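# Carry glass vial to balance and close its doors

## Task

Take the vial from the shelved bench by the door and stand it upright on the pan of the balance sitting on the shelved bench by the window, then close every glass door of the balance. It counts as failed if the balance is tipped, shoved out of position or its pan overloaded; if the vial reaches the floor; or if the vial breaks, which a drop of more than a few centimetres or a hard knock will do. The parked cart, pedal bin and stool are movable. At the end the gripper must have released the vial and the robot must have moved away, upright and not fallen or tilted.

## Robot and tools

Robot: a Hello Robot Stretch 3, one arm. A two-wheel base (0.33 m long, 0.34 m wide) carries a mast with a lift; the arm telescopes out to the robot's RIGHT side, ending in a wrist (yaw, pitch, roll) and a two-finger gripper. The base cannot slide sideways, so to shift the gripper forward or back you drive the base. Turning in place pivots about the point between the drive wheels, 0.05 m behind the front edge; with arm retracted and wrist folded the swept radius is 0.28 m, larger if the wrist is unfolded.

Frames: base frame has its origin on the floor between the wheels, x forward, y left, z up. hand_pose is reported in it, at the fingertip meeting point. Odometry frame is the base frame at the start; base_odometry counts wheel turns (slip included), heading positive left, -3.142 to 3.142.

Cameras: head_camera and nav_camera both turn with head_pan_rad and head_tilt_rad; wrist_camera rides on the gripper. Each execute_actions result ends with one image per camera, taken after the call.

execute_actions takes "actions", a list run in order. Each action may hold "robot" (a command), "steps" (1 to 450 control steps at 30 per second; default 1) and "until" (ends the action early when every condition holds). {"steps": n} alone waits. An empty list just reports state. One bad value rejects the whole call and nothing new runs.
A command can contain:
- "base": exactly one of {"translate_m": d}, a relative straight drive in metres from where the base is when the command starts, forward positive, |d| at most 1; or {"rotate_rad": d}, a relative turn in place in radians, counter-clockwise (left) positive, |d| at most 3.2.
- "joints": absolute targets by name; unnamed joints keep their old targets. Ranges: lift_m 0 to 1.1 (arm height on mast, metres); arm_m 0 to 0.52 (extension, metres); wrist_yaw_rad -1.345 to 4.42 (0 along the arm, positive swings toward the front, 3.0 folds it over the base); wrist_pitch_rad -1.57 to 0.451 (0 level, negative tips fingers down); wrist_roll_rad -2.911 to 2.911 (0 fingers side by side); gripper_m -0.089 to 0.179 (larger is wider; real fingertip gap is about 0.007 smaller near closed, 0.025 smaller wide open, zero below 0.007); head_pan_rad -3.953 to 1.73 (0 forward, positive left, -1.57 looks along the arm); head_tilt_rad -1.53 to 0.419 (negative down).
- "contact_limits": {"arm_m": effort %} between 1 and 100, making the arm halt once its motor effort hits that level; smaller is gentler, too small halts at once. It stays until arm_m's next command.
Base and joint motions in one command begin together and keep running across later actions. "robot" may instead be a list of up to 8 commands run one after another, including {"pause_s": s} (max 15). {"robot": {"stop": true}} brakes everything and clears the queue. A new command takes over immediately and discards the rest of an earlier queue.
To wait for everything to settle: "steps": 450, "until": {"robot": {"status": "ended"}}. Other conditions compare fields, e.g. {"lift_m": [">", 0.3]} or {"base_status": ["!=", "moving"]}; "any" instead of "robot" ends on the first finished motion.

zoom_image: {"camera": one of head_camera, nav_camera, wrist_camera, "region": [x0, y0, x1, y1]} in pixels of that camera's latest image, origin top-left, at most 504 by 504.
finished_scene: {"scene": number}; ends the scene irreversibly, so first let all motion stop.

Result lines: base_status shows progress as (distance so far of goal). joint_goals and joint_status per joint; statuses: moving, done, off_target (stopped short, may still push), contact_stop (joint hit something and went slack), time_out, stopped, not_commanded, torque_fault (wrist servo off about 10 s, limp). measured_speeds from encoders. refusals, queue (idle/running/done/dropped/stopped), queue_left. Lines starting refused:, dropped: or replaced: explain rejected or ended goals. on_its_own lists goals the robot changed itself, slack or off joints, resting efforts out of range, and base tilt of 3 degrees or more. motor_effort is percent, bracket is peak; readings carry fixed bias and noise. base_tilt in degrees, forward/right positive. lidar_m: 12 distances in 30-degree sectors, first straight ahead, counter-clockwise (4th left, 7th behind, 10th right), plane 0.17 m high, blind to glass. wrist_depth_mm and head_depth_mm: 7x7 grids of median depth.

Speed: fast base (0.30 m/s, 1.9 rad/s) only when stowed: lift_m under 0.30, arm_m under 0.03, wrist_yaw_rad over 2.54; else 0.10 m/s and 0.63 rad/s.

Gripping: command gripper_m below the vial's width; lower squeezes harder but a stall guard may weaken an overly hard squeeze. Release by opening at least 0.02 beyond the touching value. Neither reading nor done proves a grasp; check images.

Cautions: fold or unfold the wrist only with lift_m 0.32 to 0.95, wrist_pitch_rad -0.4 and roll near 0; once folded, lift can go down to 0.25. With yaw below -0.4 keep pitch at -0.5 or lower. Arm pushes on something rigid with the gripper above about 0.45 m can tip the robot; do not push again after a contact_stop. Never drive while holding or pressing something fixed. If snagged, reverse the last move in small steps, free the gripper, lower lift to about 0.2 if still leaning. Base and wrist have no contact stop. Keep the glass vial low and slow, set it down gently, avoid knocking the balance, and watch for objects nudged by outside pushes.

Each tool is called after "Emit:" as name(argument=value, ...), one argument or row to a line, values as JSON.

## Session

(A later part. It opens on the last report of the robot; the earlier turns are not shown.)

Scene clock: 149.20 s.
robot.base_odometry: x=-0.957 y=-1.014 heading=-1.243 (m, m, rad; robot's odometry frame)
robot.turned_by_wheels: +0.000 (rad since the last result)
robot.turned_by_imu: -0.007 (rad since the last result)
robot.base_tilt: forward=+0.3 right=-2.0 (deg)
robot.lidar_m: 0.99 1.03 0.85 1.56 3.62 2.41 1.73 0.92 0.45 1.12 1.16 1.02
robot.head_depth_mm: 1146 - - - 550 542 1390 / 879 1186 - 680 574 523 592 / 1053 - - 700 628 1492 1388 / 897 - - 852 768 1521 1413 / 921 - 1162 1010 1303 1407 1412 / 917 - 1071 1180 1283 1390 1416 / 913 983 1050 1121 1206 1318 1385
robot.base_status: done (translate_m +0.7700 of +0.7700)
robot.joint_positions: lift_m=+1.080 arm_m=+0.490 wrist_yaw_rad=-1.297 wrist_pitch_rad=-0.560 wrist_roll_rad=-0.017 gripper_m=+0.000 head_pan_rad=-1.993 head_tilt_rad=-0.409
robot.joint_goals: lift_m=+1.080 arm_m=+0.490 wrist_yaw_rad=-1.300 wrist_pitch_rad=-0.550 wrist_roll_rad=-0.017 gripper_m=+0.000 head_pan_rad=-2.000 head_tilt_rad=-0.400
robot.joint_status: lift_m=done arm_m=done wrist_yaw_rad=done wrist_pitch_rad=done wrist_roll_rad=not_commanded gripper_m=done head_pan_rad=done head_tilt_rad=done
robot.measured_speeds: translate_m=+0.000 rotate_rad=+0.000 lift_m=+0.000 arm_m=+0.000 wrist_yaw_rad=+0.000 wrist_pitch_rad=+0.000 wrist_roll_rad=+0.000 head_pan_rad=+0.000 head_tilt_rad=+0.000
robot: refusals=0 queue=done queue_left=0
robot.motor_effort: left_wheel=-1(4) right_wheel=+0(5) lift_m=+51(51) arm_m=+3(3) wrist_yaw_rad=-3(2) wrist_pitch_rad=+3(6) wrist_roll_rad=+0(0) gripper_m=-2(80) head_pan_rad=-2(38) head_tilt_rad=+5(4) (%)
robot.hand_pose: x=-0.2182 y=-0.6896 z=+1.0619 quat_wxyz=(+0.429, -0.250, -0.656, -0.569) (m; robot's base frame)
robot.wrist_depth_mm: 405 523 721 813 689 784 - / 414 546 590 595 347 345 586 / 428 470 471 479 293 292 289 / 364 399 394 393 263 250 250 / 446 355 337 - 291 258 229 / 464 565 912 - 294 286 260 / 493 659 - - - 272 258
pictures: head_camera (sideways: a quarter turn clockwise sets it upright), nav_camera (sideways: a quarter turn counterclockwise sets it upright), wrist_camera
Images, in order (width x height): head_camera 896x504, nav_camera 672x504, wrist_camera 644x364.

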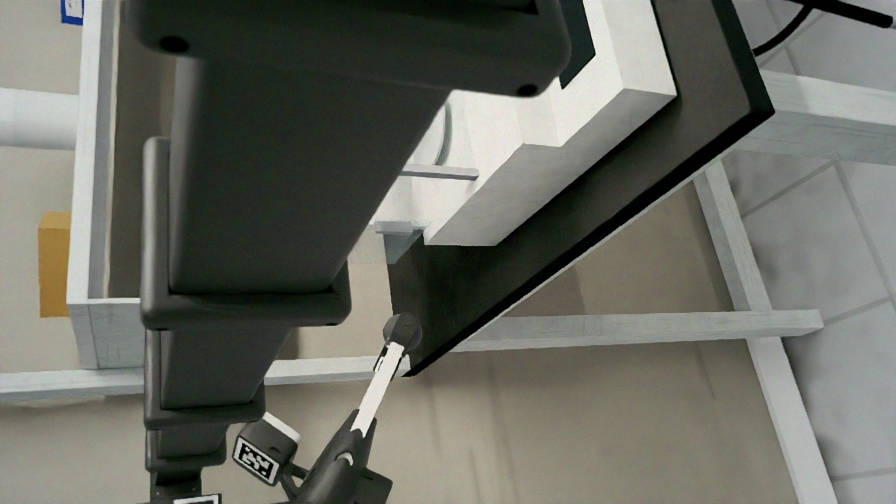

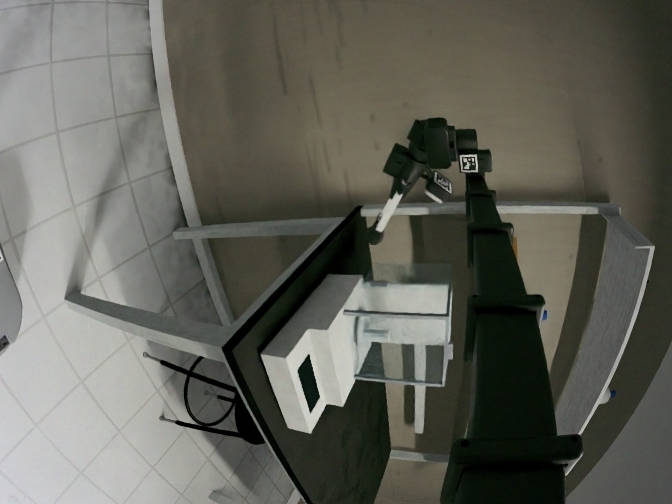

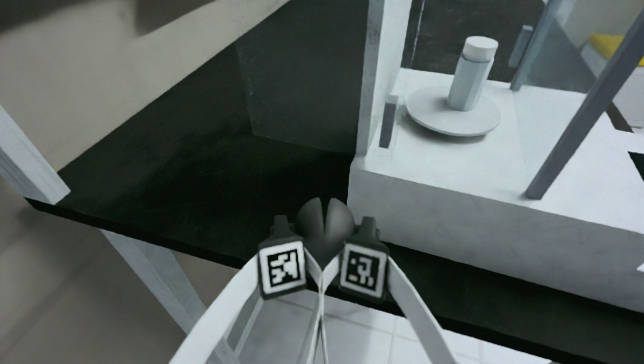

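Emit:
execute_actions(
  actions=[
    {"robot":[{"base":{"translate_m":-0.078},"joints":{"arm_m":0.5}},{"joints":{"arm_m":0.46},"contact_limits":{"arm_m":8}}],"steps":450,"until":{"robot":{"status":"ended"}}},
  ],
)

Scene clock: 153.77 s.
robot.base_odometry: x=-0.982 y=-0.940 heading=-1.243 (m, m, rad; robot's odometry frame)
robot.turned_by_wheels: +0.000 (rad since the last result)
robot.turned_by_imu: -0.001 (rad since the last result)
robot.base_tilt: forward=+0.2 right=-2.1 (deg)
robot.lidar_m: 1.07 1.07 0.89 1.88 3.62 2.32 1.66 0.86 0.41 1.01 1.16 1.10
robot.head_depth_mm: 1128 - - - 550 541 1382 / 1101 1181 - 678 570 511 1392 / 862 - - 679 560 504 543 / 1010 - - 677 603 556 1393 / 931 - 1143 870 733 1412 1377 / 918 - 1090 1070 1224 1358 1392 / 896 986 - 1120 1214 1322 1372
robot.base_status: done (translate_m -0.0780 of -0.0780)
robot.joint_positions: lift_m=+1.080 arm_m=+0.460 wrist_yaw_rad=-1.298 wrist_pitch_rad=-0.560 wrist_roll_rad=-0.017 gripper_m=+0.000 head_pan_rad=-1.993 head_tilt_rad=-0.409
robot.joint_goals: lift_m=+1.080 arm_m=+0.460 wrist_yaw_rad=-1.300 wrist_pitch_rad=-0.550 wrist_roll_rad=-0.017 gripper_m=+0.000 head_pan_rad=-2.000 head_tilt_rad=-0.400
robot.joint_status: lift_m=done arm_m=done wrist_yaw_rad=done wrist_pitch_rad=done wrist_roll_rad=not_commanded gripper_m=done head_pan_rad=done head_tilt_rad=done
robot.measured_speeds: translate_m=+0.000 rotate_rad=+0.000 lift_m=+0.000 arm_m=+0.000 wrist_yaw_rad=+0.000 wrist_pitch_rad=+0.000 wrist_roll_rad=+0.000 head_pan_rad=+0.000 head_tilt_rad=+0.000
robot: refusals=0 queue=done queue_left=0
robot.motor_effort: left_wheel=-1(4) right_wheel=+1(6) lift_m=+51(51) arm_m=-3(4) wrist_yaw_rad=-2(1) wrist_pitch_rad=+3(3) wrist_roll_rad=+0(0) gripper_m=-2(2) head_pan_rad=-3(2) head_tilt_rad=+4(4) (%)
robot.contact_limits: arm_m 8 (drawing in: default 18, maximum 29; extending or still: default 24, maximum 40)
robot.hand_pose: x=-0.2182 y=-0.6602 z=+1.0619 quat_wxyz=(+0.429, -0.250, -0.656, -0.569) (m; robot's base frame)
robot.wrist_depth_mm: 428 553 762 168 808 735 - / 438 561 597 204 594 554 - / 445 470 471 247 259 304 283 / 395 394 393 244 240 252 236 / 332 336 337 - 216 210 215 / 308 294 293 274 205 193 188 / 512 579 267 261 254 218 183
pictures: head_camera (sideways: a quarter turn clockwise sets it upright), nav_camera (sideways: a quarter turn counterclockwise sets it upright), wrist_camera
Images, in order (width x height): head_camera 896x504, nav_camera 672x504, wrist_camera 644x364.

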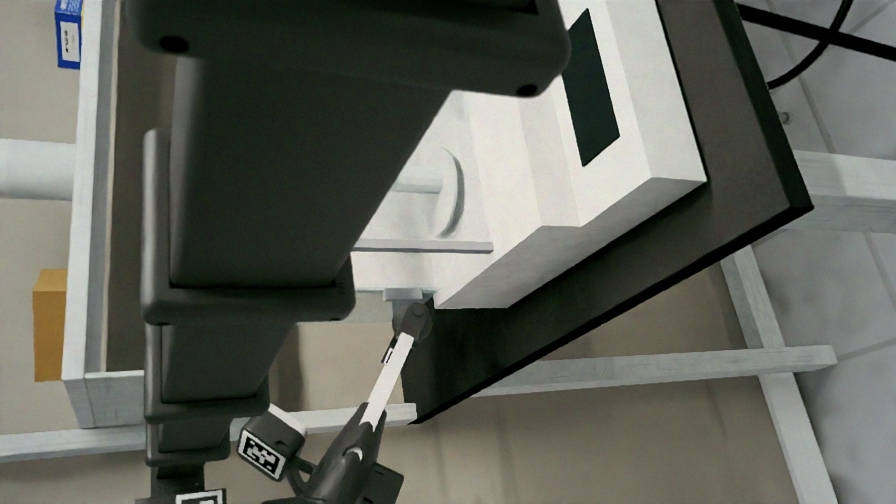

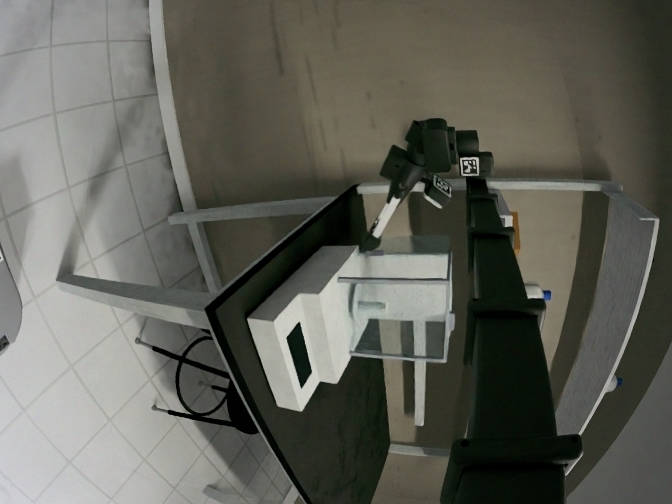

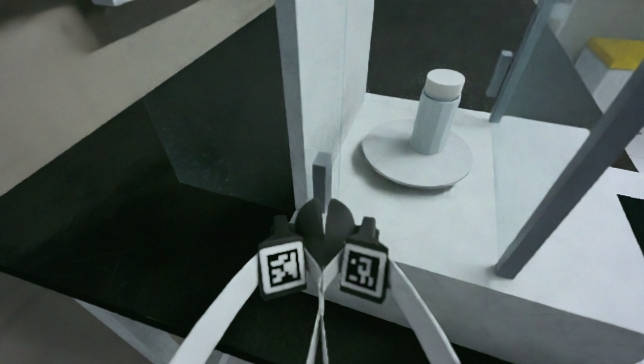

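Emit:
execute_actions(
  actions=[
    {"robot":[{"joints":{"arm_m":0.495}},{"base":{"translate_m":-0.012}},{"joints":{"arm_m":0.4},"contact_limits":{"arm_m":8}}],"steps":450,"until":{"robot":{"status":"ended"}}},
  ],
)

Scene clock: 159.60 s.
robot.base_odometry: x=-0.986 y=-0.929 heading=-1.243 (m, m, rad; robot's odometry frame)
robot.turned_by_wheels: +0.000 (rad since the last result)
robot.turned_by_imu: -0.001 (rad since the last result)
robot.base_tilt: forward=+0.3 right=-2.1 (deg)
robot.lidar_m: 1.08 1.07 0.90 1.93 3.64 2.31 1.65 0.86 0.40 1.01 1.16 1.11
robot.head_depth_mm: 1125 - - - 547 539 1385 / 1096 - - 680 570 508 1385 / 860 - - 678 560 497 535 / 1010 - - 676 586 540 1344 / 929 - 1147 849 701 1429 1394 / 921 - 1102 1008 1207 1346 1377 / 898 989 1013 1138 1219 1324 1381
robot.base_status: done (translate_m -0.0120 of -0.0120)
robot.joint_positions: lift_m=+1.080 arm_m=+0.400 wrist_yaw_rad=-1.295 wrist_pitch_rad=-0.570 wrist_roll_rad=-0.017 gripper_m=+0.000 head_pan_rad=-1.993 head_tilt_rad=-0.409
robot.joint_goals: lift_m=+1.080 arm_m=+0.400 wrist_yaw_rad=-1.300 wrist_pitch_rad=-0.550 wrist_roll_rad=-0.017 gripper_m=+0.000 head_pan_rad=-2.000 head_tilt_rad=-0.400
robot.joint_status: lift_m=done arm_m=done wrist_yaw_rad=done wrist_pitch_rad=done wrist_roll_rad=not_commanded gripper_m=done head_pan_rad=done head_tilt_rad=done
robot.measured_speeds: translate_m=+0.000 rotate_rad=+0.000 lift_m=+0.000 arm_m=+0.000 wrist_yaw_rad=+0.000 wrist_pitch_rad=+0.000 wrist_roll_rad=+0.000 head_pan_rad=+0.000 head_tilt_rad=+0.000
robot: refusals=0 queue=done queue_left=0
robot.motor_effort: left_wheel=+4(4) right_wheel=-8(8) lift_m=+50(51) arm_m=-3(2) wrist_yaw_rad=-5(4) wrist_pitch_rad=+6(6) wrist_roll_rad=+0(0) gripper_m=-2(2) head_pan_rad=-3(2) head_tilt_rad=+4(4) (%)
robot.contact_limits: arm_m 8 (drawing in: default 18, maximum 29; extending or still: default 24, maximum 40)
robot.hand_pose: x=-0.2165 y=-0.6005 z=+1.0598 quat_wxyz=(+0.427, -0.245, -0.657, -0.570) (m; robot's base frame)
robot.wrist_depth_mm: 468 566 185 675 779 685 - / 488 560 198 307 552 540 - / 471 470 222 266 279 310 - / 390 391 243 241 241 249 309 / 332 331 238 - 207 215 254 / 305 290 283 244 193 187 224 / 574 590 257 259 244 197 200
pictures: head_camera (sideways: a quarter turn clockwise sets it upright), nav_camera (sideways: a quarter turn counterclockwise sets it upright), wrist_camera
Images, in order (width x height): head_camera 896x504, nav_camera 672x504, wrist_camera 644x364.

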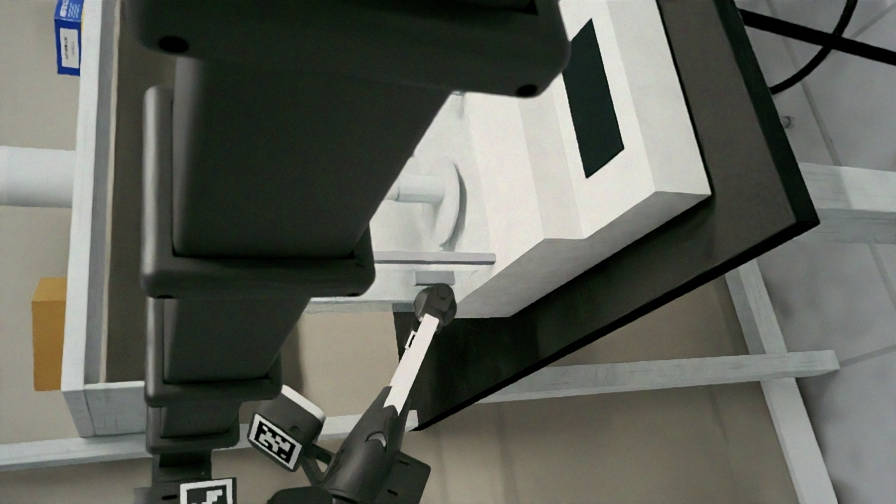

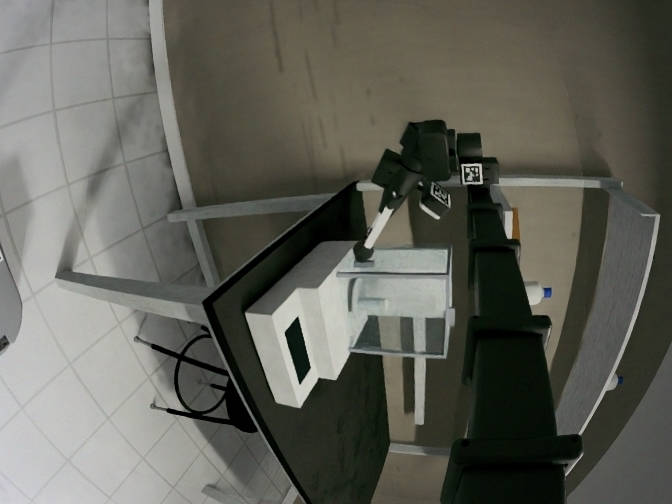

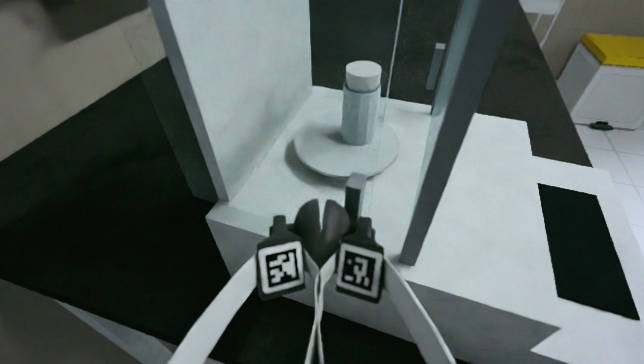

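Emit:
execute_actions(
  actions=[
    {"robot":[{"joints":{"arm_m":0.37},"contact_limits":{"arm_m":8}},{"joints":{"arm_m":0.358},"contact_limits":{"arm_m":8}}],"steps":450,"until":{"robot":{"status":"ended"}}},
  ],
)

Emit:
execute_actions(
  actions=[
    {"robot":[{"base":{"translate_m":0.06}},{"joints":{"arm_m":0.42,"lift_m":1.1}}],"steps":450,"until":{"robot":{"status":"ended"}}},
  ],
)

Scene clock: 163.00 s.
robot.base_odometry: x=-0.986 y=-0.929 heading=-1.243 (m, m, rad; robot's odometry frame)
robot.turned_by_wheels: +0.000 (rad since the last result)
robot.turned_by_imu: -0.001 (rad since the last result)
robot.base_tilt: forward=+0.3 right=-2.1 (deg)
robot.lidar_m: 1.08 1.07 0.90 1.93 3.62 2.31 1.65 0.86 0.40 1.01 1.16 1.11
robot.head_depth_mm: 1126 - - - 545 538 1382 / 1095 - - 678 569 508 1390 / 859 - - 678 559 497 535 / 1011 - - 675 588 537 1336 / 933 - 1145 896 700 1437 1385 / 925 - 1114 1005 1204 1354 1381 / 904 991 - 1144 1216 1315 1380
robot.base_status: done (translate_m -0.0120 of -0.0120)
robot.joint_positions: lift_m=+1.080 arm_m=+0.359 wrist_yaw_rad=-1.273 wrist_pitch_rad=-0.573 wrist_roll_rad=-0.017 gripper_m=+0.000 head_pan_rad=-1.993 head_tilt_rad=-0.409
robot.joint_goals: lift_m=+1.080 arm_m=+0.358 wrist_yaw_rad=-1.300 wrist_pitch_rad=-0.550 wrist_roll_rad=-0.017 gripper_m=+0.000 head_pan_rad=-2.000 head_tilt_rad=-0.400
robot.joint_status: lift_m=done arm_m=done wrist_yaw_rad=done wrist_pitch_rad=done wrist_roll_rad=not_commanded gripper_m=done head_pan_rad=done head_tilt_rad=done
robot.measured_speeds: translate_m=+0.000 rotate_rad=+0.000 lift_m=+0.000 arm_m=+0.000 wrist_yaw_rad=+0.000 wrist_pitch_rad=+0.000 wrist_roll_rad=+0.000 head_pan_rad=+0.000 head_tilt_rad=+0.000
robot: refusals=0 queue=done queue_left=0
robot.on_its_own: wrist_yaw_rad is at rest, and its effort (-23) is outside its rest range (-12 to +12)
robot.motor_effort: left_wheel=+4(5) right_wheel=-8(11) lift_m=+50(50) arm_m=-6(7) wrist_yaw_rad=-23(23) wrist_pitch_rad=+7(7) wrist_roll_rad=+0(0) gripper_m=-4(4) head_pan_rad=-3(3) head_tilt_rad=+4(4) (%)
robot.contact_limits: arm_m 8 (drawing in: default 18, maximum 29; extending or still: default 24, maximum 40)
robot.hand_pose: x=-0.2149 y=-0.5627 z=+1.0593 quat_wxyz=(+0.432, -0.238, -0.660, -0.566) (m; robot's base frame)
robot.wrist_depth_mm: 500 177 239 765 674 788 - / 521 205 252 245 519 567 - / 469 443 266 264 299 439 - / 389 386 252 241 249 286 - / 327 332 235 - 212 246 - / 308 291 289 256 193 221 234 / 623 685 259 258 236 204 206
pictures: head_camera (sideways: a quarter turn clockwise sets it upright), nav_camera (sideways: a quarter turn counterclockwise sets it upright), wrist_camera
Images, in order (width x height): head_camera 896x504, nav_camera 672x504, wrist_camera 644x364.

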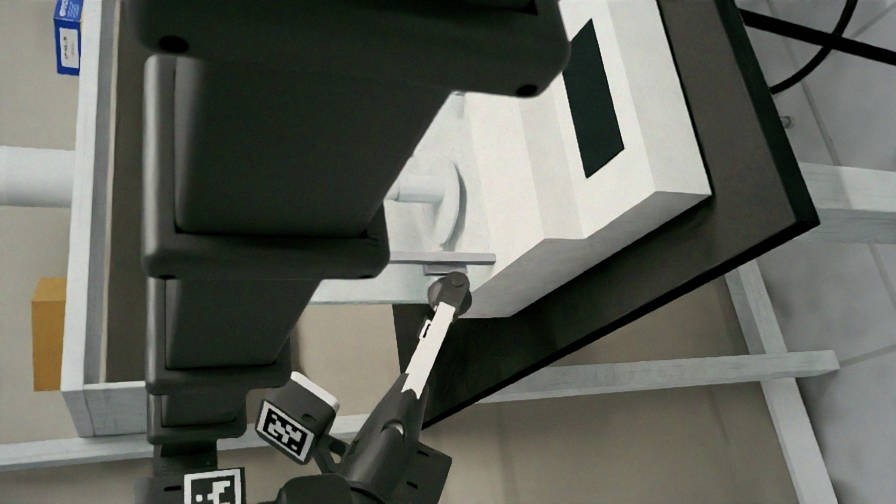

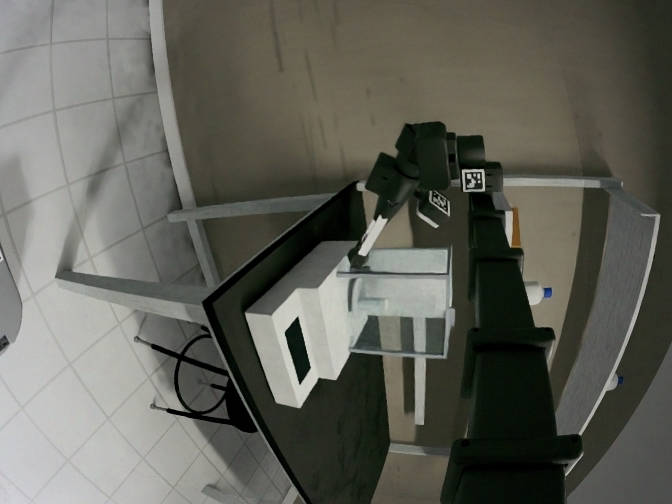

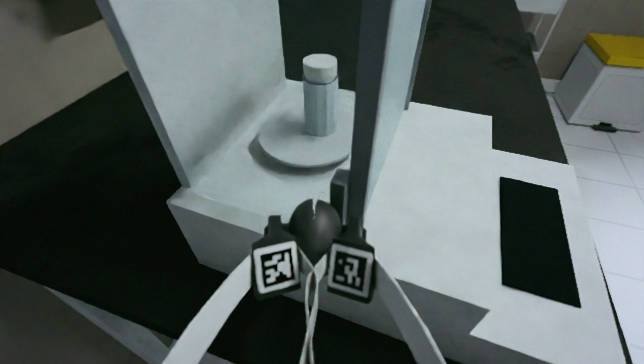

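Scene clock: 167.33 s.
robot.base_odometry: x=-0.967 y=-0.986 heading=-1.243 (m, m, rad; robot's odometry frame)
robot.turned_by_wheels: +0.000 (rad since the last result)
robot.turned_by_imu: -0.002 (rad since the last result)
robot.base_tilt: forward=+0.4 right=-2.1 (deg)
robot.lidar_m: 1.02 1.06 0.87 1.67 3.60 2.37 1.71 0.90 0.44 1.04 1.16 1.05
robot.head_depth_mm: - - - 663 572 542 1384 / 986 - 1264 691 571 519 603 / 1028 - 746 675 592 557 622 / 1009 - 1164 759 684 1504 1428 / 946 - 1151 952 1205 1411 1386 / 922 - 1055 1154 1281 1398 1411 / 915 986 - 1132 1220 1319 1381
robot.base_status: done (translate_m +0.0600 of +0.0600)
robot.joint_positions: lift_m=+1.100 arm_m=+0.420 wrist_yaw_rad=-1.298 wrist_pitch_rad=-0.569 wrist_roll_rad=-0.017 gripper_m=+0.000 head_pan_rad=-1.993 head_tilt_rad=-0.408
robot.joint_goals: lift_m=+1.100 arm_m=+0.420 wrist_yaw_rad=-1.300 wrist_pitch_rad=-0.550 wrist_roll_rad=-0.017 gripper_m=+0.000 head_pan_rad=-2.000 head_tilt_rad=-0.400
robot.joint_status: lift_m=done arm_m=done wrist_yaw_rad=done wrist_pitch_rad=done wrist_roll_rad=not_commanded gripper_m=done head_pan_rad=done head_tilt_rad=done
robot.measured_speeds: translate_m=+0.000 rotate_rad=+0.000 lift_m=+0.000 arm_m=+0.000 wrist_yaw_rad=+0.000 wrist_pitch_rad=+0.000 wrist_roll_rad=+0.000 head_pan_rad=+0.000 head_tilt_rad=+0.000
robot: refusals=0 queue=done queue_left=0
robot.motor_effort: left_wheel=-1(10) right_wheel=+1(8) lift_m=+50(51) arm_m=+3(5) wrist_yaw_rad=-2(23) wrist_pitch_rad=+6(7) wrist_roll_rad=+0(0) gripper_m=-2(4) head_pan_rad=-3(3) head_tilt_rad=+4(4) (%)
robot.hand_pose: x=-0.2168 y=-0.6192 z=+1.0800 quat_wxyz=(+0.426, -0.247, -0.657, -0.571) (m; robot's base frame)
robot.wrist_depth_mm: 461 600 756 291 832 723 - / 475 598 598 326 590 586 - / 478 505 495 312 311 331 - / 416 419 417 278 268 278 339 / 381 358 357 - 252 236 282 / 546 563 330 305 289 254 249 / 565 730 - - 283 273 261
pictures: head_camera (sideways: a quarter turn clockwise sets it upright), nav_camera (sideways: a quarter turn counterclockwise sets it upright), wrist_camera
Images, in order (width x height): head_camera 896x504, nav_camera 672x504, wrist_camera 644x364.

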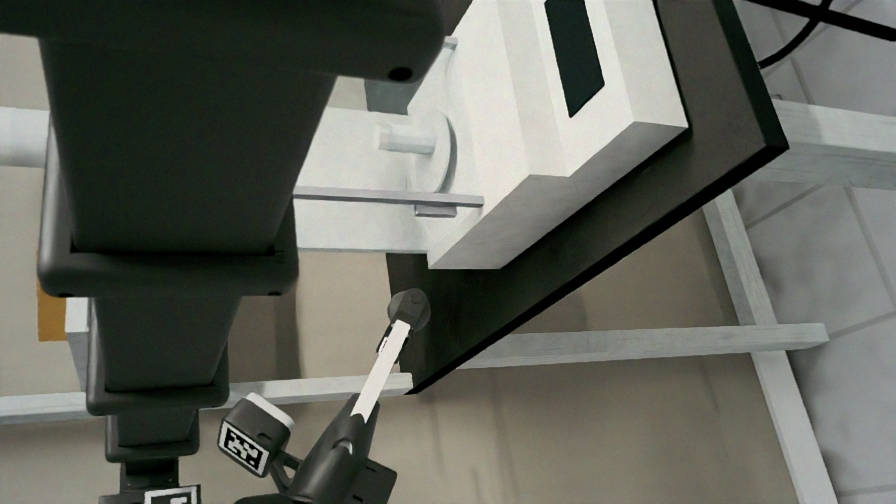

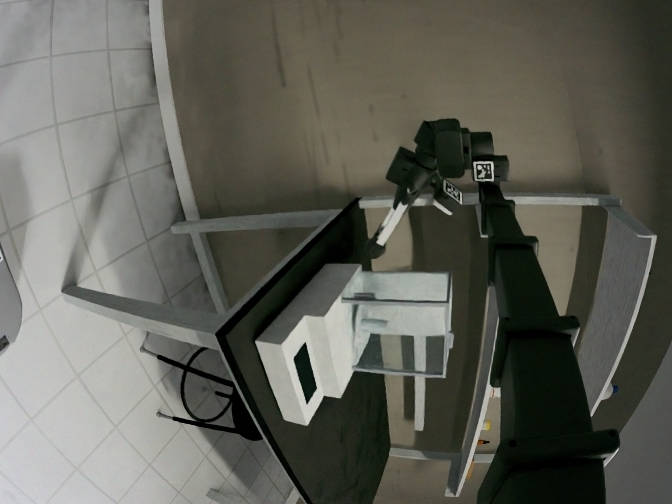

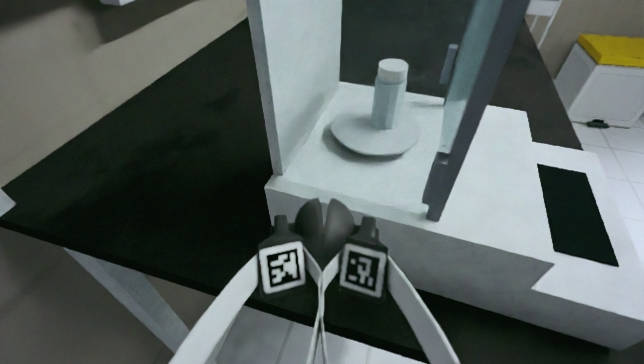

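Emit:
execute_actions(
  actions=[
    {"robot":[{"joints":{"arm_m":0.2,"wrist_yaw_rad":1.57}},{"base":{"translate_m":-0.74},"joints":{"wrist_pitch_rad":-0.4,"lift_m":1.05,"gripper_m":0.055,"head_pan_rad":-1.15}},{"joints":{"arm_m":0.395}},{"base":{"translate_m":0.03}},{"joints":{"arm_m":0.368},"contact_limits":{"arm_m":8}}],"steps":450,"until":{"robot":{"status":"ended"}}},
    {"steps":450,"until":{"robot":{"status":"ended"}}},
  ],
)

Emit:
execute_actions(
  actions=[
    {"robot":[{"joints":{"arm_m":0.39}},{"base":{"translate_m":-0.05}},{"base":{"translate_m":-0.3},"joints":{"arm_m":0.05,"head_pan_rad":-0.8}}],"steps":450,"until":{"robot":{"status":"ended"}}},
  ],
)

Scene clock: 186.47 s.
robot.base_odometry: x=-1.195 y=-0.314 heading=-1.243 (m, m, rad; robot's odometry frame)
robot.turned_by_wheels: +0.000 (rad since the last result)
robot.turned_by_imu: -0.002 (rad since the last result)
robot.base_tilt: forward=+0.2 right=-2.1 (deg)
robot.lidar_m: 1.72 1.36 1.60 2.91 2.22 1.64 1.47 1.03 0.54 0.57 1.03 0.54
robot.head_depth_mm: 724 973 1015 862 679 524 426 / 930 1010 1081 960 677 523 425 / 884 1045 696 810 673 520 435 / 921 1039 685 671 578 520 448 / 1054 1126 742 669 546 488 1311 / 1124 1197 1288 668 563 497 1376 / 1177 1267 1379 1495 561 516 705
robot.base_status: done (translate_m +0.0300 of +0.0300)
robot.joint_positions: lift_m=+1.050 arm_m=+0.368 wrist_yaw_rad=+1.562 wrist_pitch_rad=-0.420 wrist_roll_rad=-0.017 gripper_m=+0.055 head_pan_rad=-1.157 head_tilt_rad=-0.408
robot.joint_goals: lift_m=+1.050 arm_m=+0.368 wrist_yaw_rad=+1.570 wrist_pitch_rad=-0.400 wrist_roll_rad=-0.017 gripper_m=+0.055 head_pan_rad=-1.150 head_tilt_rad=-0.400
robot.joint_status: lift_m=done arm_m=done wrist_yaw_rad=done wrist_pitch_rad=done wrist_roll_rad=not_commanded gripper_m=done head_pan_rad=done head_tilt_rad=done
robot.measured_speeds: translate_m=+0.000 rotate_rad=+0.000 lift_m=+0.000 arm_m=+0.000 wrist_yaw_rad=+0.000 wrist_pitch_rad=+0.000 wrist_roll_rad=+0.000 head_pan_rad=+0.000 head_tilt_rad=+0.000
robot: refusals=0 queue=done queue_left=0
robot.motor_effort: left_wheel=-2(5) right_wheel=+1(6) lift_m=+28(51) arm_m=-4(5) wrist_yaw_rad=+6(7) wrist_pitch_rad=+7(6) wrist_roll_rad=+0(0) gripper_m=-2(78) head_pan_rad=+4(35) head_tilt_rad=+5(4) (%)
robot.contact_limits: arm_m 8 (drawing in: default 18, maximum 29; extending or still: default 24, maximum 40)
robot.hand_pose: x=+0.2027 y=-0.5154 z=+1.0625 quat_wxyz=(+0.599, +0.588, -0.382, +0.387) (m; robot's base frame)
robot.wrist_depth_mm: - - - - - - 179 / - - - - - 279 179 / - - - 346 232 279 178 / - - 330 273 248 249 186 / - - 285 224 222 222 331 / - 244 227 208 210 201 290 / - 257 251 246 238 229 261
pictures: head_camera (sideways: a quarter turn clockwise sets it upright), nav_camera (sideways: a quarter turn counterclockwise sets it upright), wrist_camera
Images, in order (width x height): head_camera 896x504, nav_camera 672x504, wrist_camera 644x364.

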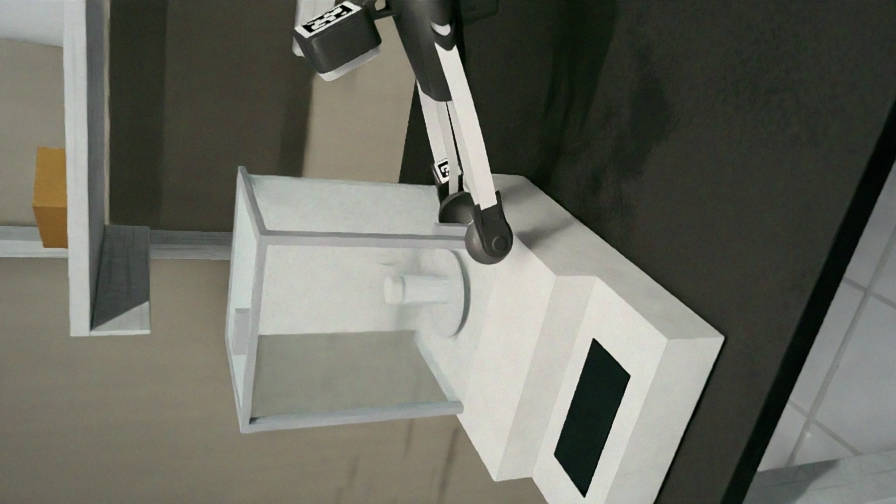

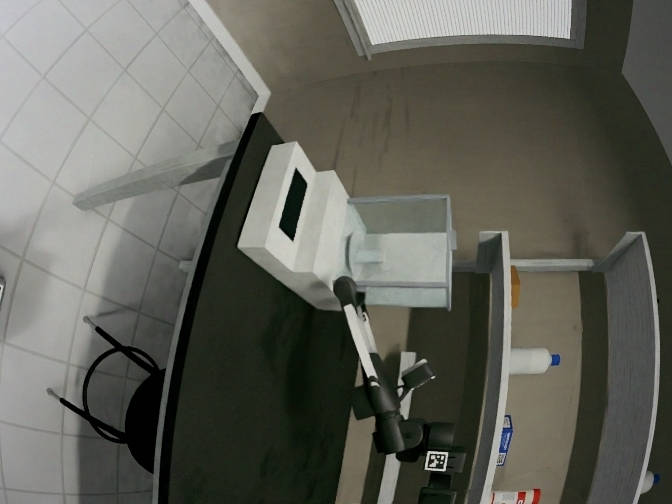

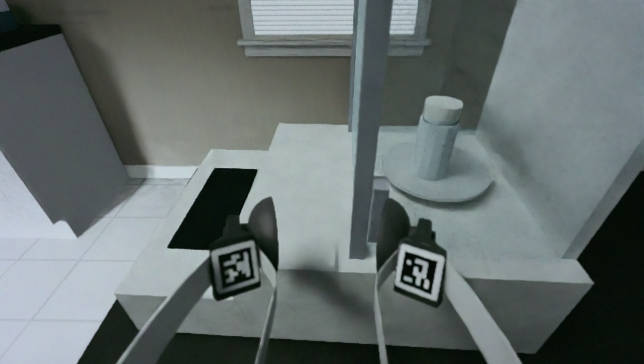

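Scene clock: 193.87 s.
robot.base_odometry: x=-1.308 y=+0.018 heading=-1.243 (m, m, rad; robot's odometry frame)
robot.turned_by_wheels: +0.000 (rad since the last result)
robot.turned_by_imu: +0.000 (rad since the last result)
robot.base_tilt: forward=+0.3 right=-2.1 (deg)
robot.lidar_m: 2.07 1.66 2.12 2.87 1.73 1.31 1.13 0.71 1.02 0.47 0.67 0.83
robot.head_depth_mm: 837 1095 1155 964 708 523 - / 1083 1174 1249 963 677 540 450 / 1072 1206 1265 900 678 558 1376 / 1298 1344 892 825 674 555 1437 / 1452 1527 1670 768 669 1630 1334 / 1607 1744 1883 774 699 1731 1374 / 1819 1998 2161 802 858 1000 1308
robot.base_status: done (translate_m -0.3000 of -0.3000)
robot.joint_positions: lift_m=+1.050 arm_m=+0.050 wrist_yaw_rad=+1.569 wrist_pitch_rad=-0.420 wrist_roll_rad=-0.017 gripper_m=+0.055 head_pan_rad=-0.807 head_tilt_rad=-0.408
robot.joint_goals: lift_m=+1.050 arm_m=+0.050 wrist_yaw_rad=+1.570 wrist_pitch_rad=-0.400 wrist_roll_rad=-0.017 gripper_m=+0.055 head_pan_rad=-0.800 head_tilt_rad=-0.400
robot.joint_status: lift_m=done arm_m=done wrist_yaw_rad=done wrist_pitch_rad=done wrist_roll_rad=not_commanded gripper_m=done head_pan_rad=done head_tilt_rad=done
robot.measured_speeds: translate_m=+0.000 rotate_rad=+0.000 lift_m=+0.000 arm_m=+0.000 wrist_yaw_rad=+0.000 wrist_pitch_rad=+0.000 wrist_roll_rad=+0.000 head_pan_rad=+0.000 head_tilt_rad=+0.000
robot: refusals=0 queue=done queue_left=0
robot.motor_effort: left_wheel=-1(5) right_wheel=+1(5) lift_m=+28(28) arm_m=-3(3) wrist_yaw_rad=+0(6) wrist_pitch_rad=+6(6) wrist_roll_rad=+0(0) gripper_m=+0(2) head_pan_rad=+3(25) head_tilt_rad=+4(5) (%)
robot.hand_pose: x=+0.2027 y=-0.1958 z=+1.0625 quat_wxyz=(+0.597, +0.590, -0.380, +0.389) (m; robot's base frame)
robot.wrist_depth_mm: - - - - - - 519 / - - - - 727 521 478 / - - - - 531 505 498 / - - - - 478 440 432 / - - - - 366 351 353 / - - - - - 301 299 / - - - - - 261 259
pictures: head_camera (sideways: a quarter turn clockwise sets it upright), nav_camera (sideways: a quarter turn counterclockwise sets it upright), wrist_camera
Images, in order (width x height): head_camera 896x504, nav_camera 672x504, wrist_camera 644x364.

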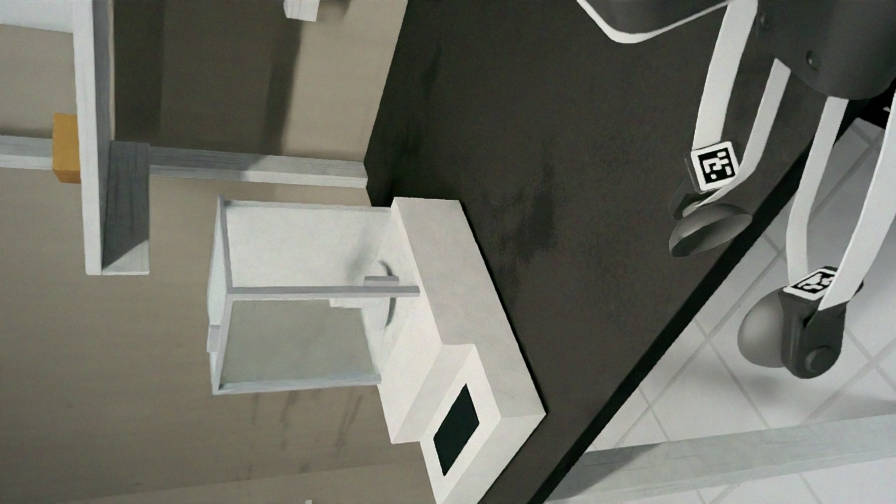

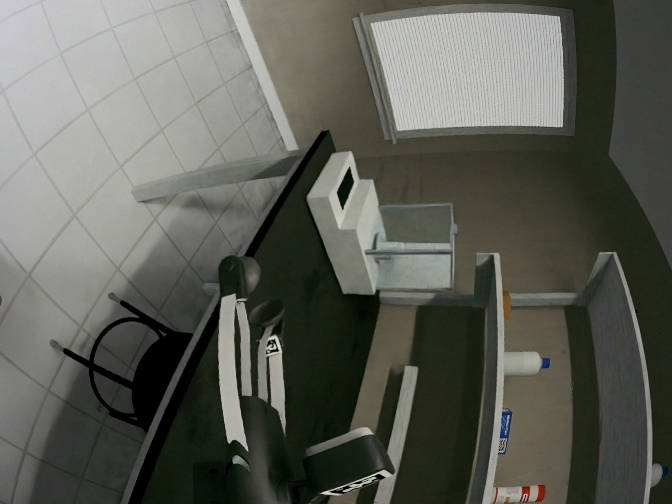

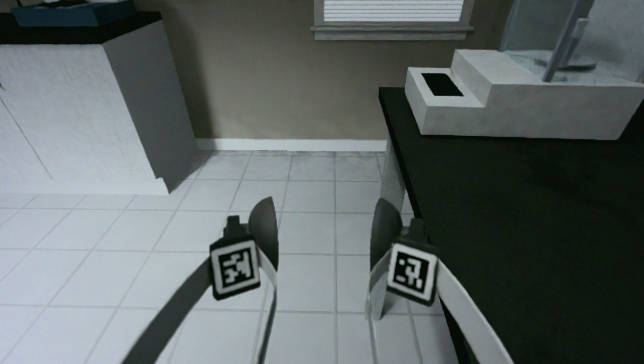

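Emit:
finished_scene(
  scene=1,
)

The scene is finished: the task was done.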